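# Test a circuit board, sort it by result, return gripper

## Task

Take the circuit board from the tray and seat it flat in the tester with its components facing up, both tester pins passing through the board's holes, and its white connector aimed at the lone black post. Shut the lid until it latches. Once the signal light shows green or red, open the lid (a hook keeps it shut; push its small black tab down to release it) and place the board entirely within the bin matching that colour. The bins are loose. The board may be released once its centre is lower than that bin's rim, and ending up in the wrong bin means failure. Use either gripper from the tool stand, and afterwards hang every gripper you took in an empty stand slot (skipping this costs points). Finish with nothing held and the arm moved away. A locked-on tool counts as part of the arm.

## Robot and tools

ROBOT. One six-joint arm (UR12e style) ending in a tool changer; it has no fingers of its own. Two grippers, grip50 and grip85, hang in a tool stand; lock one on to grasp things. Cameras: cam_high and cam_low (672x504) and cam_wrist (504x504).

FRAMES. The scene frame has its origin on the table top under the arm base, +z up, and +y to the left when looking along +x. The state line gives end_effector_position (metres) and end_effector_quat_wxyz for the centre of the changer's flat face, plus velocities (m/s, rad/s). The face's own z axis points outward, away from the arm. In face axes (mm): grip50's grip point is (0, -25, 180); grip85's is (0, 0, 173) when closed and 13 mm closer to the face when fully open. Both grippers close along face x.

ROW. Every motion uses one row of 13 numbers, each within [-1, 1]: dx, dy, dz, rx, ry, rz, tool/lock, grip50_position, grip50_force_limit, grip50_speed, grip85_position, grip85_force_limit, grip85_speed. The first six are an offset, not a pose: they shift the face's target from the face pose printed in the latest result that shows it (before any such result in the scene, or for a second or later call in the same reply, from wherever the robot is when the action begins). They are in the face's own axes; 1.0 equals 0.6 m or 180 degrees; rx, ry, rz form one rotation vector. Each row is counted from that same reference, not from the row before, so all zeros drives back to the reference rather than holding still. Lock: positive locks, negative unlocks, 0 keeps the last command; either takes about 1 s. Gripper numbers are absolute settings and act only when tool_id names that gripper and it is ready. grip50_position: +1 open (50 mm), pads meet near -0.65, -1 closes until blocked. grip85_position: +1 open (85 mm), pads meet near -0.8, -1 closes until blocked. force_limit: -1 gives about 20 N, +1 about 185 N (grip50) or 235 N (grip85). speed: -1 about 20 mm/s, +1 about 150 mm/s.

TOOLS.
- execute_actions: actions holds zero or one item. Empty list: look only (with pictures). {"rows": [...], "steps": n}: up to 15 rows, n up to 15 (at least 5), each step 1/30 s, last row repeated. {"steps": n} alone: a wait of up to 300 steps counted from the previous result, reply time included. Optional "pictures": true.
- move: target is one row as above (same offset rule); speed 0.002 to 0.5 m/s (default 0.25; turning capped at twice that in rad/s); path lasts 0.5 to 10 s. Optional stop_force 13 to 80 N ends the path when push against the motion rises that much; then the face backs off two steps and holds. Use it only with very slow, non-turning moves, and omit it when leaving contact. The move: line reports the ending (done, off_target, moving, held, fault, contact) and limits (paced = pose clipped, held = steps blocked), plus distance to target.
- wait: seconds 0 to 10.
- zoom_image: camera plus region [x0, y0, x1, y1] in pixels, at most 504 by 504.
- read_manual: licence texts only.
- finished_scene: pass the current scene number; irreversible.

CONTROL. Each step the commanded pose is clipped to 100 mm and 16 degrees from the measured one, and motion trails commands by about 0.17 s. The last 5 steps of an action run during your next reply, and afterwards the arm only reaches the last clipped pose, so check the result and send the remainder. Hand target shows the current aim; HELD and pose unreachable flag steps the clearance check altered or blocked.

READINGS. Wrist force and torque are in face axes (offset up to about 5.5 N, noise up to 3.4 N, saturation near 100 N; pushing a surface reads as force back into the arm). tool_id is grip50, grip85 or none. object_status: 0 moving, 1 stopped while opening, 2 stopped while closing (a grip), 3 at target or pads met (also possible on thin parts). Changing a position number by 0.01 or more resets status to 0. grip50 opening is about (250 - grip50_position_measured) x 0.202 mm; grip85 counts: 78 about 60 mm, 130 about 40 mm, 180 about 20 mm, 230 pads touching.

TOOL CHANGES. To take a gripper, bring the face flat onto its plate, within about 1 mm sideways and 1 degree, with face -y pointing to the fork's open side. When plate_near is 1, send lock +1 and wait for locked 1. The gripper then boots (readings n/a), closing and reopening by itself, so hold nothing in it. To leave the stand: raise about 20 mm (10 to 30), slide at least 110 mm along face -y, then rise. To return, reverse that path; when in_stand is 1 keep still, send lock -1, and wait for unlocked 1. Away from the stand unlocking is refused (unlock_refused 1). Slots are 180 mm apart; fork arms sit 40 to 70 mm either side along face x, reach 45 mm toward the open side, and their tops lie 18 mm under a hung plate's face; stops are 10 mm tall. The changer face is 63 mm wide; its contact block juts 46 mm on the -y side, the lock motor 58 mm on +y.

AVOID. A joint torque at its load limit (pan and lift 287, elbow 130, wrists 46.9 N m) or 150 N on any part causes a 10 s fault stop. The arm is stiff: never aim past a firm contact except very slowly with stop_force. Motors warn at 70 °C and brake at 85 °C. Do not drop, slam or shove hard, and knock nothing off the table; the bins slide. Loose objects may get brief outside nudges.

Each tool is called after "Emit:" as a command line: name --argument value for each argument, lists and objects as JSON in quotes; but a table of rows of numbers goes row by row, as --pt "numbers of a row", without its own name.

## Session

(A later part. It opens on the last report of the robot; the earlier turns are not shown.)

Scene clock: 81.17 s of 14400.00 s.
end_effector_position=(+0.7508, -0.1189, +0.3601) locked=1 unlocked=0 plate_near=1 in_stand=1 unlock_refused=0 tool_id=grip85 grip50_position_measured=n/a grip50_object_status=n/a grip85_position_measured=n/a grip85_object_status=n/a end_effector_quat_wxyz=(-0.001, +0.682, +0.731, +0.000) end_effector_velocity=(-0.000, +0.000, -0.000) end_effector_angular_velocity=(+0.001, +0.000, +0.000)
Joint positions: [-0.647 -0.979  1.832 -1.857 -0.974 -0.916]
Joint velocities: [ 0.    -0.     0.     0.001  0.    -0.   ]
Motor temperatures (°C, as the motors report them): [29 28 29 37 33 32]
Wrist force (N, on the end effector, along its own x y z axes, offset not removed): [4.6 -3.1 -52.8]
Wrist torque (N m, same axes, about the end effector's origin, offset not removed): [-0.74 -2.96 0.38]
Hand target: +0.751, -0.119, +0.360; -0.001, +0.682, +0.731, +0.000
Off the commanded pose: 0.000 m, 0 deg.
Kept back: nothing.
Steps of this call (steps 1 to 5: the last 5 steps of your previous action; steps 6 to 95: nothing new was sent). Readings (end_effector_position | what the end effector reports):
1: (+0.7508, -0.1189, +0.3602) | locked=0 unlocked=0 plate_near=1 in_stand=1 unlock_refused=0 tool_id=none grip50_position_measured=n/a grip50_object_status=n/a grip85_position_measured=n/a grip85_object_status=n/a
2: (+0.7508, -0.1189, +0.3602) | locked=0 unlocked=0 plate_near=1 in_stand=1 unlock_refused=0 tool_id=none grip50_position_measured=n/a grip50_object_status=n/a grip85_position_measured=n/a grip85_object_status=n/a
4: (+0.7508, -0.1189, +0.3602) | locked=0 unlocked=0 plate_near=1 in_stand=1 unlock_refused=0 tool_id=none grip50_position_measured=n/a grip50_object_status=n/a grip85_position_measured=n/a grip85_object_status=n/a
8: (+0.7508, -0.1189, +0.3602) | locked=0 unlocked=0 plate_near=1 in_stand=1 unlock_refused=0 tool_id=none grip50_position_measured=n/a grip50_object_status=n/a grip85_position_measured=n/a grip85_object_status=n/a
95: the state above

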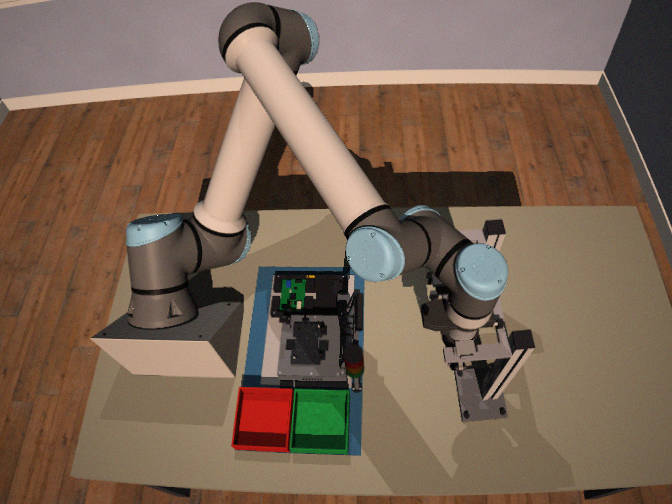

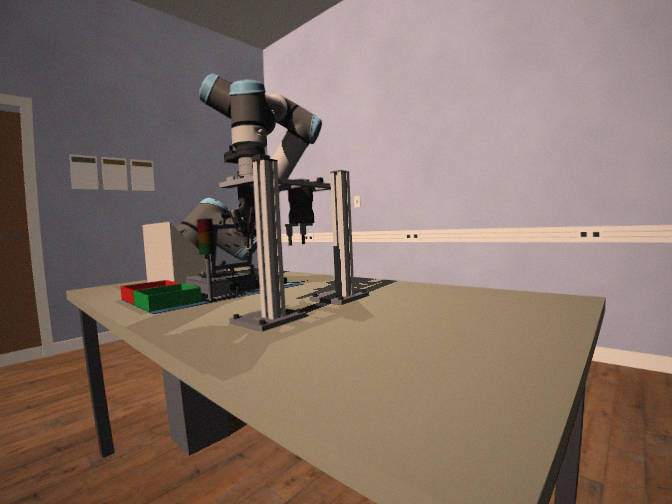

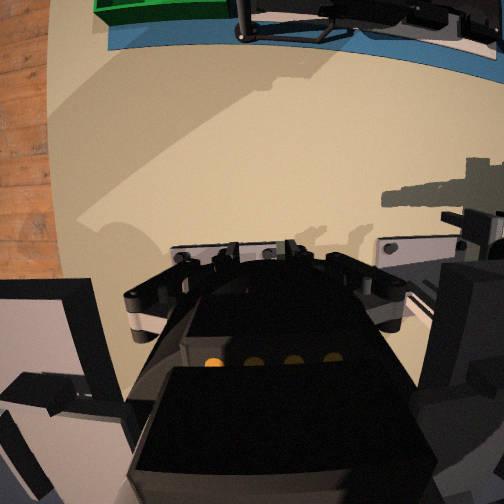

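Emit:
move --target '[0, 0, -0.0333, 0, 0, 0, 0, 0, 0, 0, 1, 0, 0]' --speed 0.03

Emit:
move --target '[0, -0.195, 0, 0, 0, 0, 0, 0, 0, 0, 1, 0, 0]' --speed 0.06 --stop_force 20

Emit:
move --target '[0, 0, -0.25, 0, 0, 0, 0, 0, 0, 0, 1, 0, 0]' --speed 0.15

Scene clock: 82.43 s of 14400.00 s.
end_effector_position=(+0.7508, -0.1189, +0.3800) locked=1 unlocked=0 plate_near=1 in_stand=0 unlock_refused=0 tool_id=grip85 grip50_position_measured=n/a grip50_object_status=n/a grip85_position_measured=3 grip85_object_status=3 end_effector_quat_wxyz=(-0.001, +0.682, +0.731, +0.000) end_effector_velocity=(+0.000, -0.000, +0.002) end_effector_angular_velocity=(-0.000, +0.000, +0.000)
Joint positions: [-0.661 -0.989  1.814 -1.82  -0.981 -0.929]
Joint velocities: [-0.001 -0.001 -0.002  0.003 -0.001 -0.001]
Motor temperatures (°C, as the motors report them): [29 28 29 37 33 32]
Wrist force (N, on the end effector, along its own x y z axes, offset not removed): [0.3 -1.8 -0.7]
Wrist torque (N m, same axes, about the end effector's origin, offset not removed): [-0.17 -0.03 0.10]
Hand target: +0.751, -0.119, +0.380; -0.001, +0.682, +0.731, +0.000
Off the commanded pose: 0.000 m, 0 deg.
Kept back: nothing.
move: done

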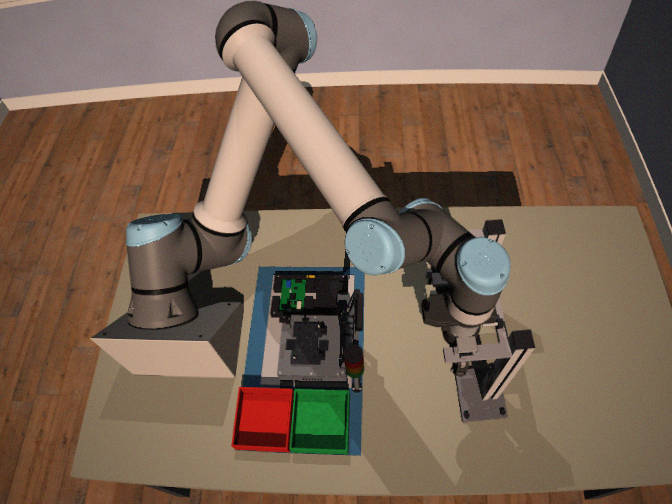

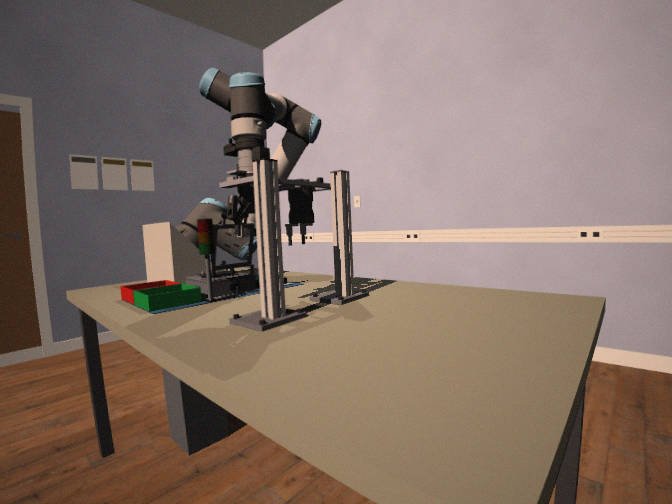

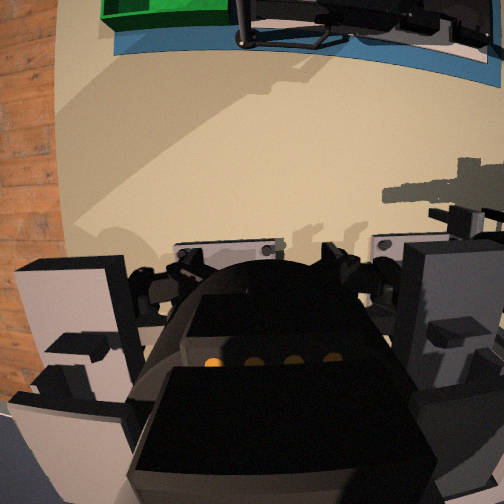

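Scene clock: 84.80 s of 14400.00 s.
end_effector_position=(+0.6342, -0.1271, +0.3801) locked=1 unlocked=0 plate_near=1 in_stand=0 unlock_refused=0 tool_id=grip85 grip50_position_measured=n/a grip50_object_status=n/a grip85_position_measured=3 grip85_object_status=3 end_effector_quat_wxyz=(-0.001, +0.682, +0.731, +0.000) end_effector_velocity=(-0.002, +0.000, -0.000) end_effector_angular_velocity=(+0.001, -0.000, -0.001)
Joint positions: [-0.767 -1.098  2.014 -1.857 -1.041 -1.033]
Joint velocities: [-0.002 -0.001  0.003  0.    -0.    -0.001]
Motor temperatures (°C, as the motors report them): [29 28 29 37 33 32]
Wrist force (N, on the end effector, along its own x y z axes, offset not removed): [-0.6 -0.7 -0.6]
Wrist torque (N m, same axes, about the end effector's origin, offset not removed): [-0.17 0.05 0.16]
Hand target: +0.634, -0.127, +0.380; -0.001, +0.682, +0.731, +0.000
Off the commanded pose: 0.000 m, 0 deg.
Kept back: nothing.
move: done

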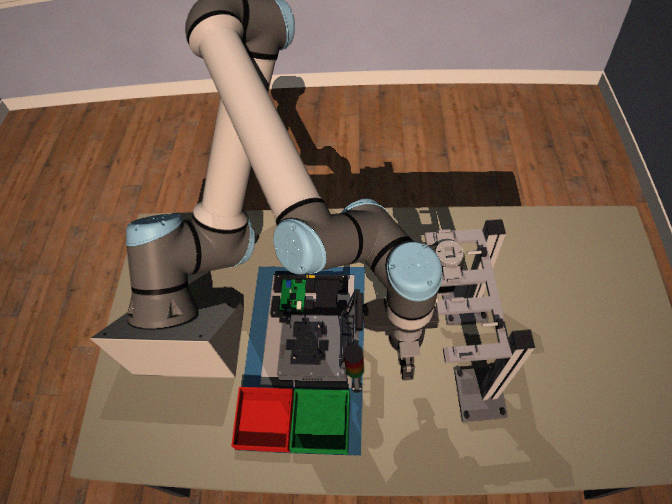

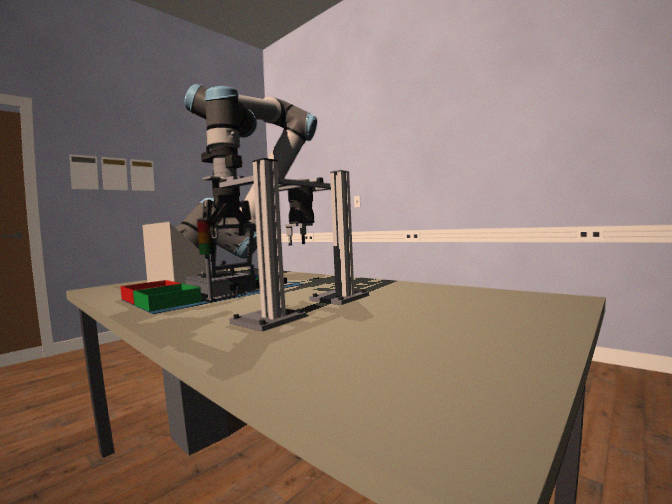

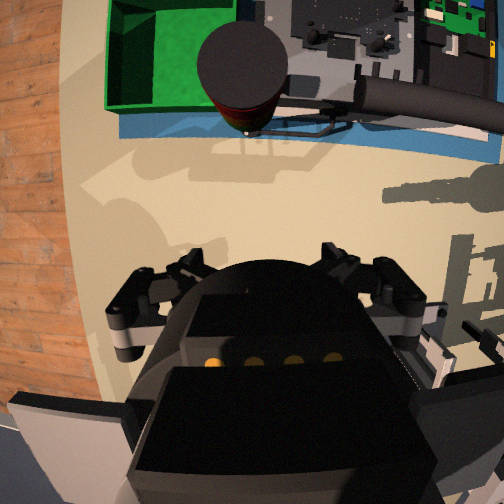

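Scene clock: 86.30 s of 14400.00 s.
end_effector_position=(+0.6344, -0.1275, +0.5299) locked=1 unlocked=0 plate_near=1 in_stand=0 unlock_refused=0 tool_id=grip85 grip50_position_measured=n/a grip50_object_status=n/a grip85_position_measured=3 grip85_object_status=3 end_effector_quat_wxyz=(-0.001, +0.682, +0.731, +0.000) end_effector_velocity=(-0.000, -0.000, +0.002) end_effector_angular_velocity=(+0.001, -0.001, +0.000)
Joint positions: [-0.863 -1.153  1.833 -1.579 -1.099 -1.12 ]
Joint velocities: [-0.001  0.    -0.002  0.003  0.    -0.002]
Motor temperatures (°C, as the motors report them): [29 28 29 37 33 32]
Wrist force (N, on the end effector, along its own x y z axes, offset not removed): [-1.1 -3.8 4.5]
Wrist torque (N m, same axes, about the end effector's origin, offset not removed): [-0.29 -0.05 0.08]
Hand target: +0.634, -0.128, +0.530; -0.001, +0.682, +0.731, +0.000
Off the commanded pose: 0.000 m, 0 deg.
Kept back: nothing.
move: done

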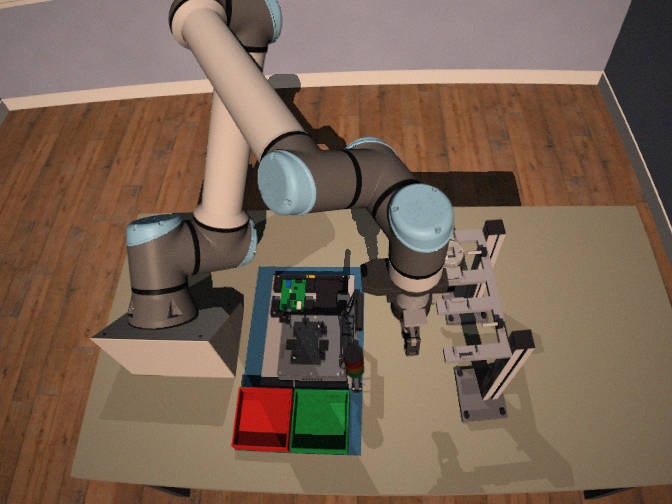

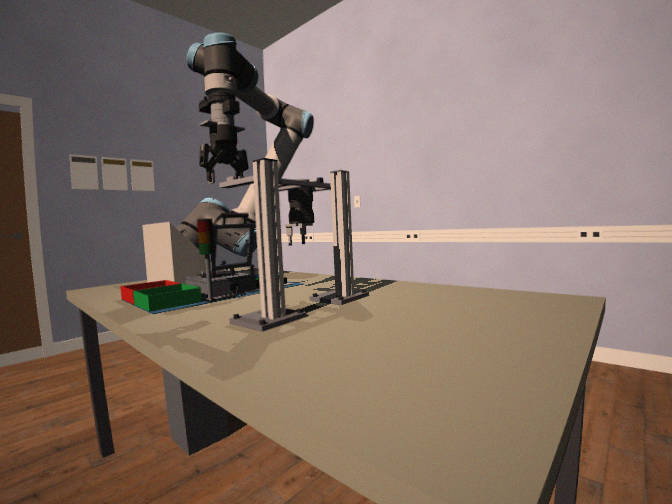

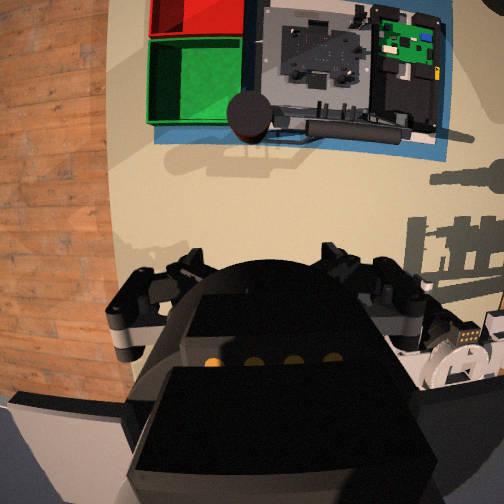

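Emit:
move --target '[0.463, -0.437, 0, 0, 0, 0.52, 0, 0, 0, 0, 1, 0, 0]' --speed 0.3

Emit:
move --target '[0, 0, 0.25, 0, 0, 0, 0, 0, 0, 0, 1, 0, 0]' --speed 0.2

Scene clock: 89.80 s of 14400.00 s.
end_effector_position=(+0.3534, +0.1309, +0.5308) locked=1 unlocked=0 plate_near=1 in_stand=0 unlock_refused=0 tool_id=grip85 grip50_position_measured=n/a grip50_object_status=n/a grip85_position_measured=3 grip85_object_status=3 end_effector_quat_wxyz=(-0.001, +1.000, +0.004, -0.001) end_effector_velocity=(-0.002, +0.001, +0.000) end_effector_angular_velocity=(-0.000, +0.001, -0.007)
Joint positions: [-1.087 -1.877  2.219 -1.169 -1.245  0.328]
Joint velocities: [-0.002 -0.004  0.001  0.004 -0.002  0.005]
Motor temperatures (°C, as the motors report them): [29 28 29 37 33 32]
Wrist force (N, on the end effector, along its own x y z axes, offset not removed): [1.6 -4.0 1.4]
Wrist torque (N m, same axes, about the end effector's origin, offset not removed): [-0.30 -0.11 0.36]
Hand target: +0.353, +0.131, +0.531; -0.001, +1.000, +0.003, -0.001
Off the commanded pose: 0.001 m, 0 deg.
Kept back: nothing.
move: done

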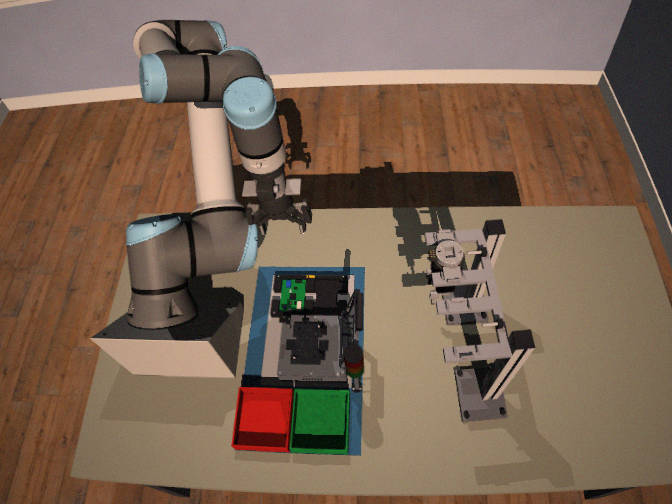

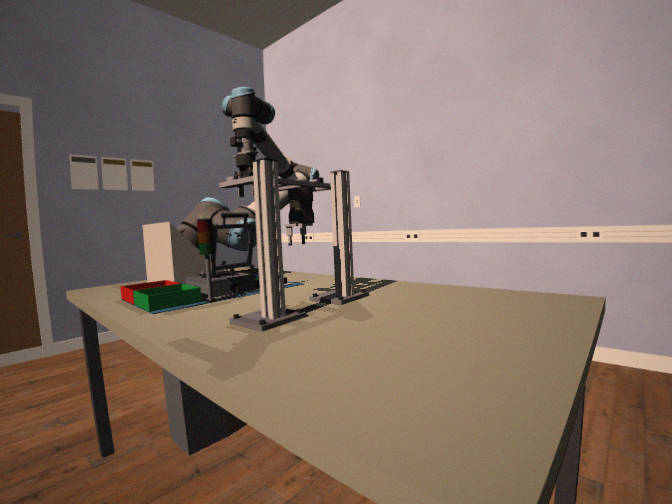

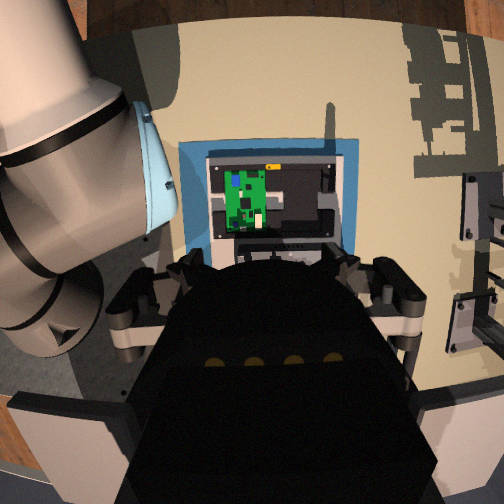

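Scene clock: 91.10 s of 14400.00 s.
end_effector_position=(+0.3533, +0.1313, +0.3809) locked=1 unlocked=0 plate_near=1 in_stand=0 unlock_refused=0 tool_id=grip85 grip50_position_measured=n/a grip50_object_status=n/a grip85_position_measured=3 grip85_object_status=3 end_effector_quat_wxyz=(-0.001, +1.000, +0.004, -0.001) end_effector_velocity=(+0.001, -0.000, -0.002) end_effector_angular_velocity=(+0.000, -0.001, -0.001)
Joint positions: [-0.953 -1.923  2.456 -1.399 -1.157  0.436]
Joint velocities: [ 0.003  0.001  0.002 -0.004  0.002  0.003]
Motor temperatures (°C, as the motors report them): [29 28 29 37 33 32]
Wrist force (N, on the end effector, along its own x y z axes, offset not removed): [-1.8 0.3 2.2]
Wrist torque (N m, same axes, about the end effector's origin, offset not removed): [-0.42 0.13 0.22]
Hand target: +0.353, +0.131, +0.381; -0.001, +1.000, +0.004, -0.001
Off the commanded pose: 0.000 m, 0 deg.
Kept back: nothing.
move: done

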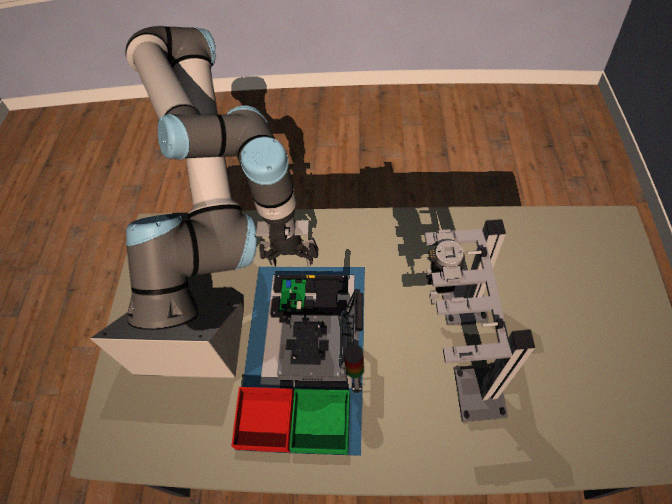

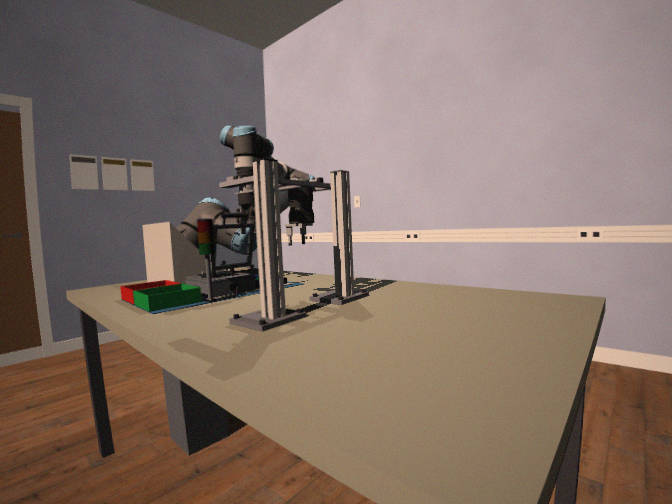

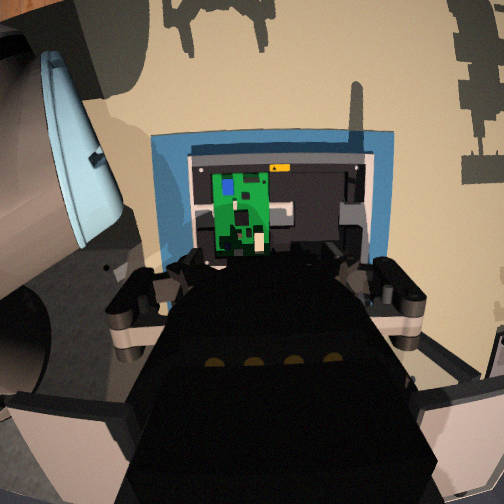

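Emit:
move --target '[-0.04, 0, 0.17, 0, 0, 0, 0, 0, 0, 0, 1, 0, 0]' --speed 0.1 --stop_force 20

Scene clock: 92.83 s of 14400.00 s.
end_effector_position=(+0.3292, +0.1314, +0.2791) locked=1 unlocked=0 plate_near=1 in_stand=0 unlock_refused=0 tool_id=grip85 grip50_position_measured=n/a grip50_object_status=n/a grip85_position_measured=3 grip85_object_status=3 end_effector_quat_wxyz=(-0.001, +1.000, +0.004, -0.001) end_effector_velocity=(+0.000, -0.000, -0.002) end_effector_angular_velocity=(+0.001, -0.001, +0.000)
Joint positions: [-0.884 -1.952  2.628 -1.566 -1.112  0.495]
Joint velocities: [ 0.002  0.002  0.003 -0.005  0.003  0.002]
Motor temperatures (°C, as the motors report them): [29 28 29 37 33 32]
Wrist force (N, on the end effector, along its own x y z axes, offset not removed): [-3.0 0.1 -0.8]
Wrist torque (N m, same axes, about the end effector's origin, offset not removed): [-0.17 0.27 0.05]
Hand target: +0.329, +0.131, +0.279; -0.001, +1.000, +0.004, -0.001
Off the commanded pose: 0.000 m, 0 deg.
Kept back: nothing.
move: done

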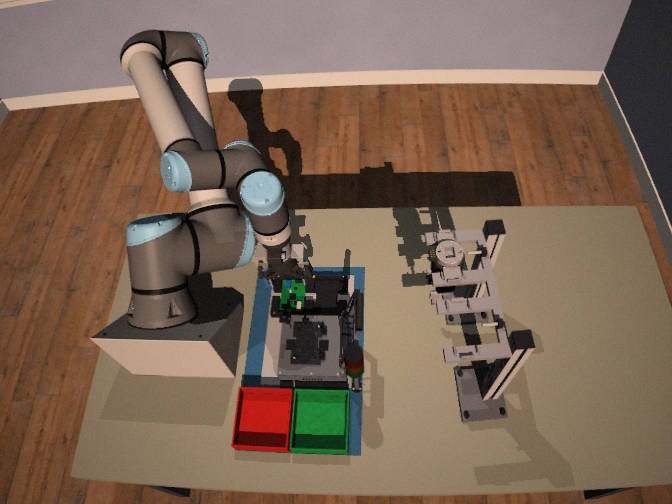

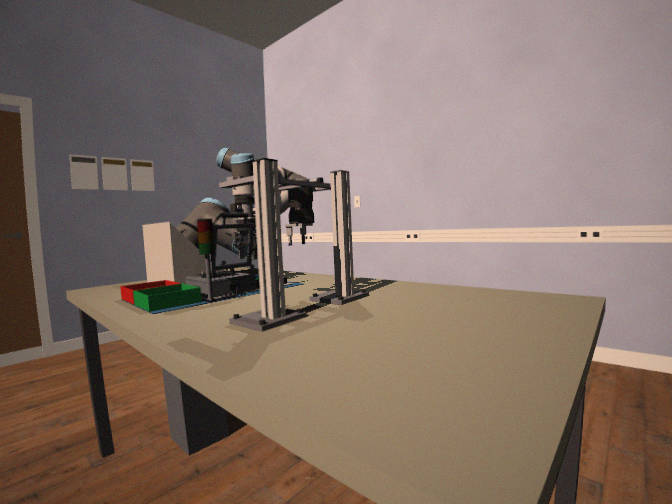

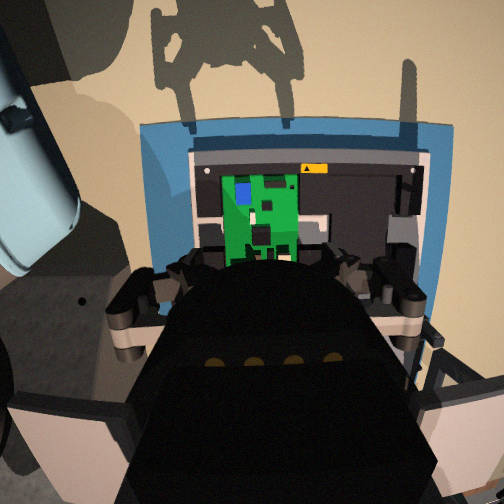

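Emit:
move --target '[0, 0, 0.085, 0, 0, 0, 0, 0, 0, 0, 1, 0, 0]' --speed 0.05 --stop_force 15

Emit:
zoom_image --camera "cam_wrist" --region '[100, 120, 420, 360]'

Scene clock: 94.47 s of 14400.00 s.
end_effector_position=(+0.3291, +0.1316, +0.2283) locked=1 unlocked=0 plate_near=1 in_stand=0 unlock_refused=0 tool_id=grip85 grip50_position_measured=n/a grip50_object_status=n/a grip85_position_measured=3 grip85_object_status=3 end_effector_quat_wxyz=(-0.001, +1.000, +0.004, -0.001) end_effector_velocity=(+0.000, -0.000, -0.002) end_effector_angular_velocity=(-0.000, -0.000, +0.000)
Joint positions: [-0.806 -1.905  2.695 -1.713 -1.065  0.564]
Joint velocities: [ 0.004  0.004  0.002 -0.009  0.003  0.004]
Motor temperatures (°C, as the motors report them): [29 28 29 37 33 32]
Wrist force (N, on the end effector, along its own x y z axes, offset not removed): [0.4 -4.3 3.3]
Wrist torque (N m, same axes, about the end effector's origin, offset not removed): [-0.33 0.04 0.06]
Hand target: +0.329, +0.132, +0.228; -0.001, +1.000, +0.004, -0.001
Off the commanded pose: 0.000 m, 0 deg.
Kept back: nothing.
move: done

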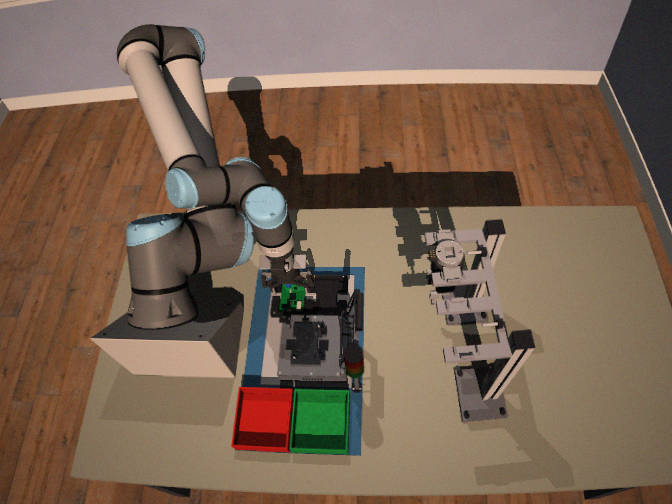

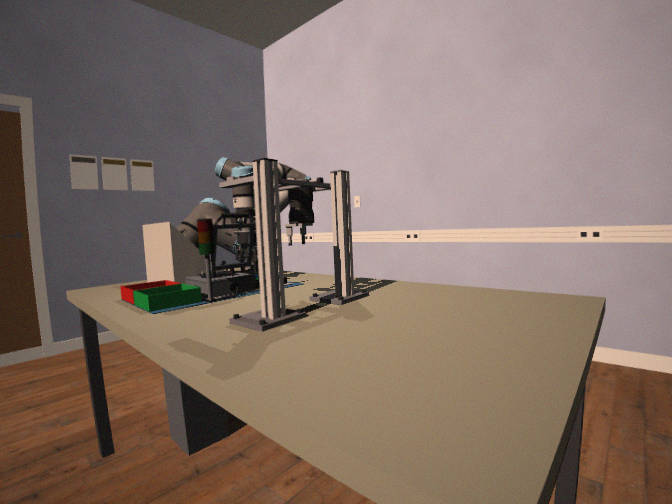

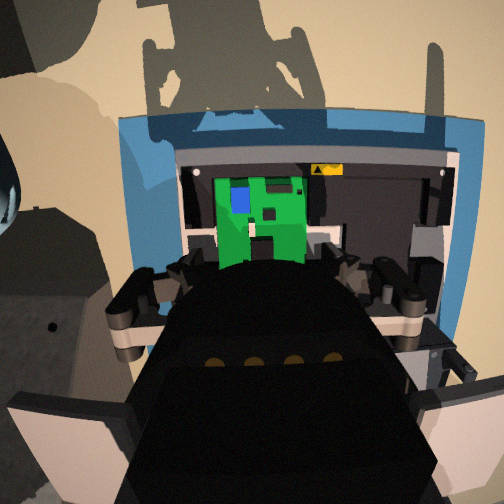

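Region (100, 120, 420, 360) of cam_wrist's 504x504 image, scaled by 1.575, with more detail than that image has; it fills the top 378 rows of this view, and the rest is white.

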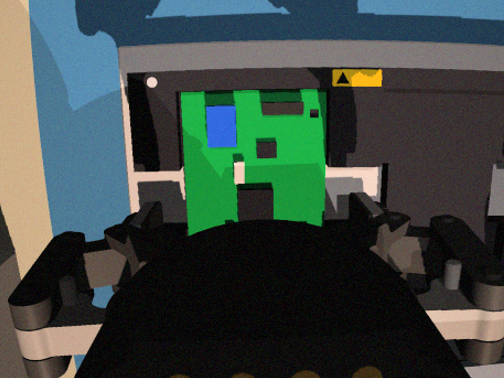

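Emit:
move --target '[0, 0, 0.07, 0, 0, 0, 0, 0, 0, 0, 0.75, 0, 0]' --speed 0.01 --stop_force 14

Scene clock: 99.17 s of 14400.00 s.
end_effector_position=(+0.3289, +0.1317, +0.1883) locked=1 unlocked=0 plate_near=1 in_stand=0 unlock_refused=0 tool_id=grip85 grip50_position_measured=n/a grip50_object_status=n/a grip85_position_measured=34 grip85_object_status=3 end_effector_quat_wxyz=(-0.001, +1.000, +0.004, -0.001) end_effector_velocity=(-0.000, +0.000, +0.001) end_effector_angular_velocity=(+0.001, +0.001, +0.000)
Joint positions: [-0.738 -1.842  2.744 -1.857 -1.024  0.628]
Joint velocities: [-0.002 -0.002 -0.001  0.006 -0.001 -0.003]
Motor temperatures (°C, as the motors report them): [29 28 29 37 33 32]
Wrist force (N, on the end effector, along its own x y z axes, offset not removed): [3.6 -3.5 -25.0]
Wrist torque (N m, same axes, about the end effector's origin, offset not removed): [-0.68 1.93 0.18]
Hand target: +0.329, +0.132, +0.189; -0.001, +1.000, +0.004, -0.001
Off the commanded pose: 0.002 m, 0 deg.
Kept back: nothing.
move: contact

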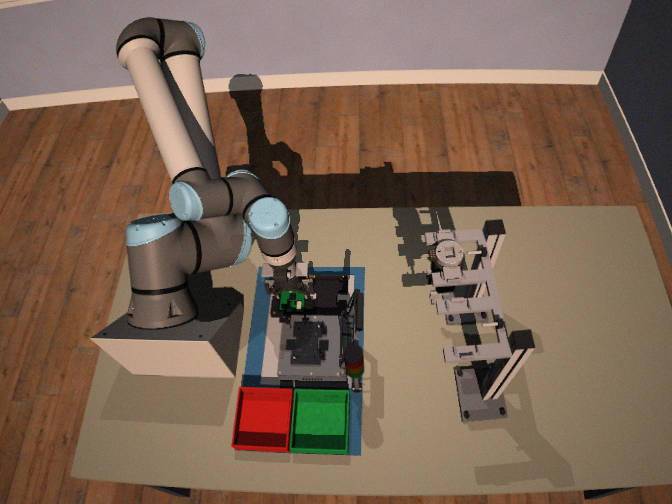

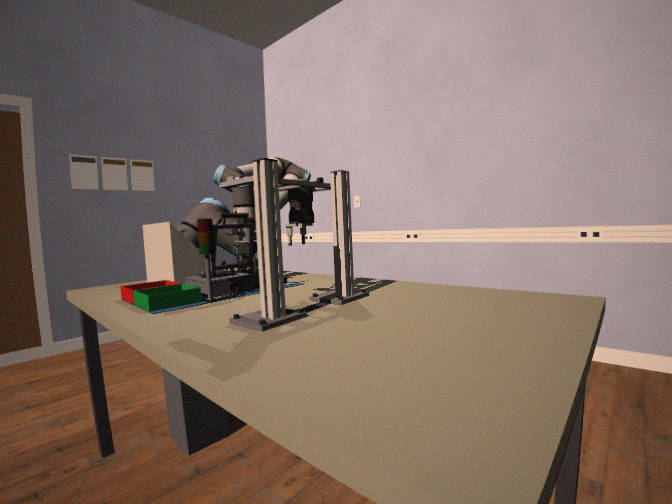

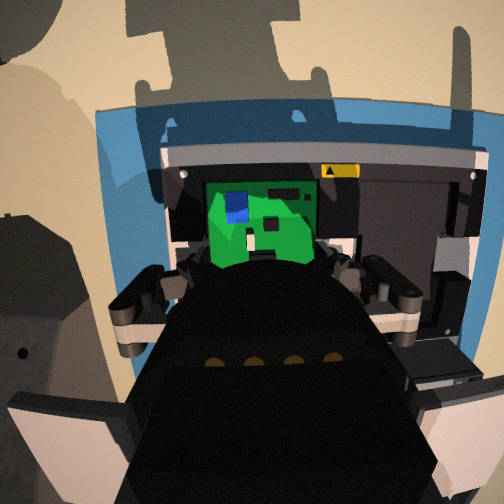

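Emit:
move --target '[0, 0, -0.013, 0, 0, 0, 0, 0, 0, 0, 0.75, 0, 0]' --speed 0.02

Emit:
move --target '[0, 0, 0, 0, 0, 0, 0, 0, 0, 0, -1, -0.6, -0.5]'

Emit:
move --target '[0, 0, -0.2, 0, 0, 0, 0, 0, 0, 0, -1, -0.6, -0.5]' --speed 0.08

Scene clock: 100.13 s of 14400.00 s.
end_effector_position=(+0.3289, +0.1317, +0.1959) locked=1 unlocked=0 plate_near=1 in_stand=0 unlock_refused=0 tool_id=grip85 grip50_position_measured=n/a grip50_object_status=n/a grip85_position_measured=35 grip85_object_status=3 end_effector_quat_wxyz=(-0.001, +1.000, +0.004, -0.001) end_effector_velocity=(-0.000, +0.000, +0.002) end_effector_angular_velocity=(+0.000, +0.000, -0.000)
Joint positions: [-0.752 -1.856  2.735 -1.827 -1.032  0.615]
Joint velocities: [-0.004 -0.004 -0.002  0.008 -0.002 -0.003]
Motor temperatures (°C, as the motors report them): [29 28 29 37 33 32]
Wrist force (N, on the end effector, along its own x y z axes, offset not removed): [-1.6 1.9 -5.1]
Wrist torque (N m, same axes, about the end effector's origin, offset not removed): [-0.12 0.29 0.10]
Hand target: +0.329, +0.132, +0.196; -0.001, +1.000, +0.004, -0.001
Off the commanded pose: 0.000 m, 0 deg.
Kept back: nothing.
move: done

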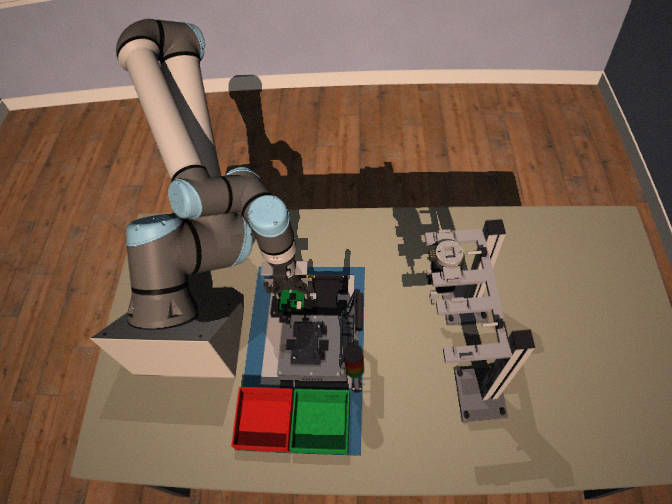

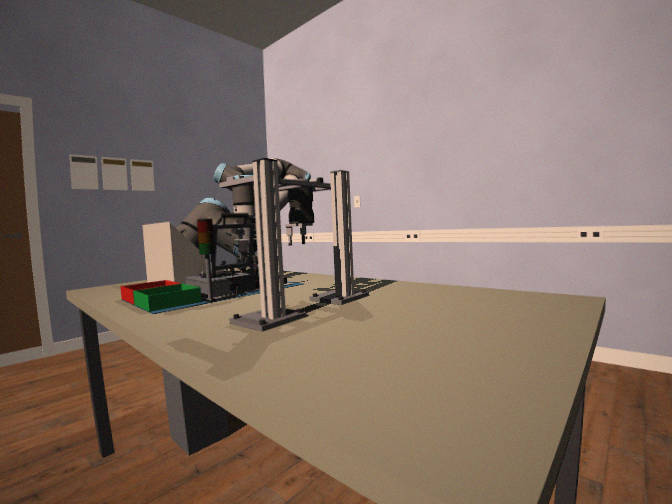

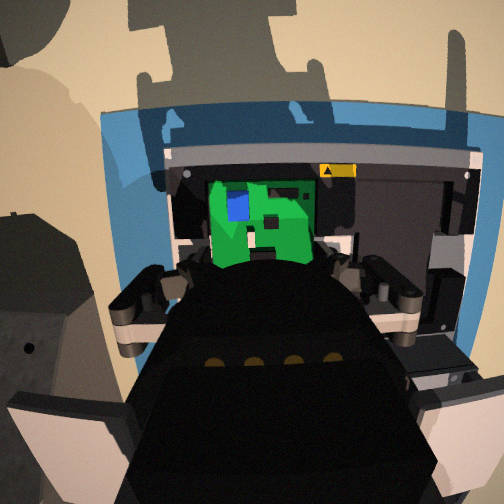

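Scene clock: 100.63 s of 14400.00 s.
end_effector_position=(+0.3290, +0.1317, +0.1961) locked=1 unlocked=0 plate_near=1 in_stand=0 unlock_refused=0 tool_id=grip85 grip50_position_measured=n/a grip50_object_status=n/a grip85_position_measured=48 grip85_object_status=2 end_effector_quat_wxyz=(-0.001, +1.000, +0.004, -0.001) end_effector_velocity=(-0.000, -0.000, -0.000) end_effector_angular_velocity=(-0.001, +0.000, -0.001)
Joint positions: [-0.752 -1.856  2.734 -1.827 -1.032  0.615]
Joint velocities: [ 0.     0.     0.001 -0.002 -0.     0.002]
Motor temperatures (°C, as the motors report them): [29 28 29 37 33 32]
Wrist force (N, on the end effector, along its own x y z axes, offset not removed): [-14.4 -9.2 -46.6]
Wrist torque (N m, same axes, about the end effector's origin, offset not removed): [1.50 -2.08 0.02]
Hand target: +0.329, +0.132, +0.196; -0.001, +1.000, +0.004, -0.001
Off the commanded pose: 0.000 m, 0 deg.
Kept back: nothing.
move: done

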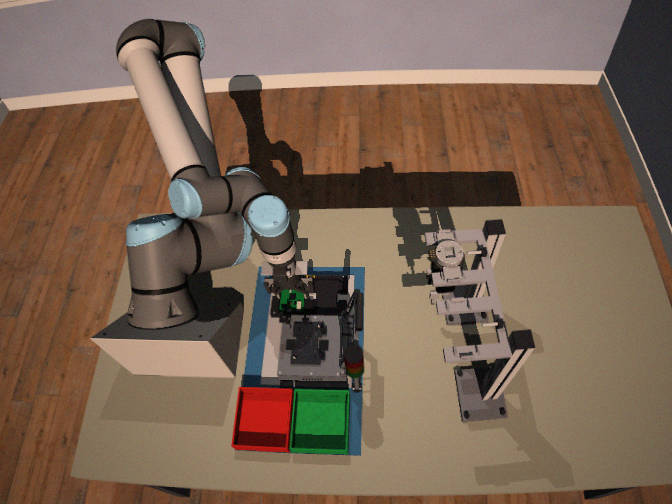

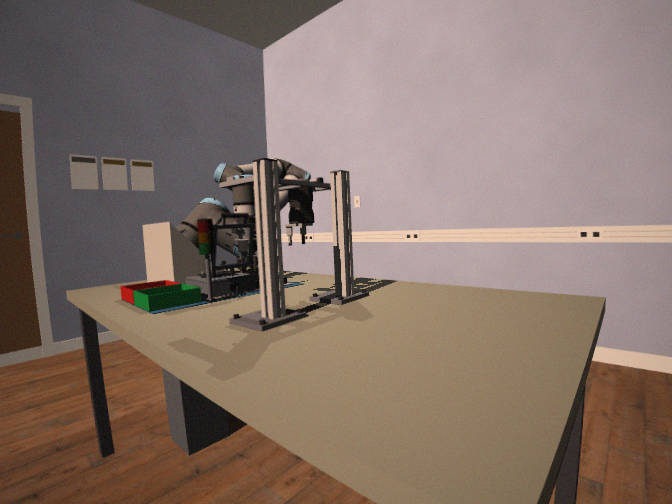

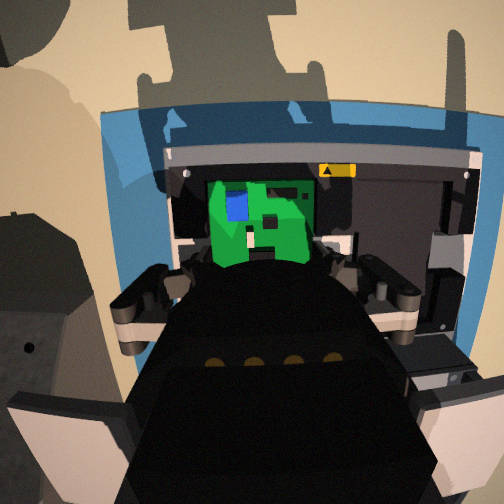

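Scene clock: 102.53 s of 14400.00 s.
end_effector_position=(+0.3292, +0.1314, +0.3159) locked=1 unlocked=0 plate_near=1 in_stand=0 unlock_refused=0 tool_id=grip85 grip50_position_measured=n/a grip50_object_status=n/a grip85_position_measured=48 grip85_object_status=2 end_effector_quat_wxyz=(-0.001, +1.000, +0.004, -0.000) end_effector_velocity=(-0.000, +0.000, +0.002) end_effector_angular_velocity=(-0.000, -0.000, +0.001)
Joint positions: [-0.934 -1.969  2.576 -1.48  -1.144  0.452]
Joint velocities: [-0.003 -0.001 -0.003  0.005 -0.002 -0.004]
Motor temperatures (°C, as the motors report them): [29 28 29 37 33 32]
Wrist force (N, on the end effector, along its own x y z axes, offset not removed): [2.3 -0.6 -0.7]
Wrist torque (N m, same axes, about the end effector's origin, offset not removed): [-0.26 -0.11 0.20]
Hand target: +0.329, +0.131, +0.316; -0.001, +1.000, +0.004, -0.000
Off the commanded pose: 0.000 m, 0 deg.
Kept back: nothing.
move: done

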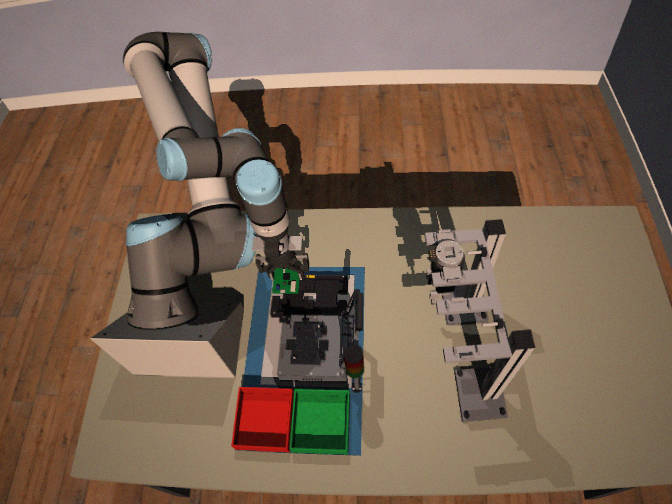

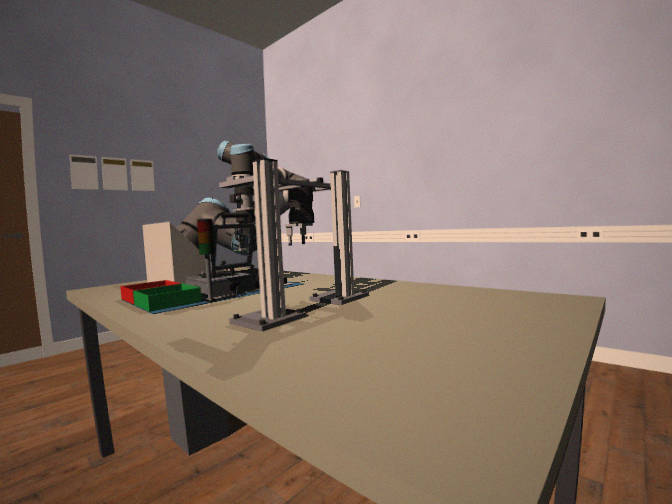

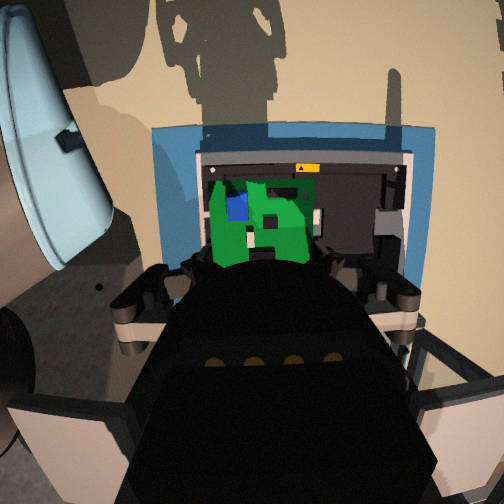

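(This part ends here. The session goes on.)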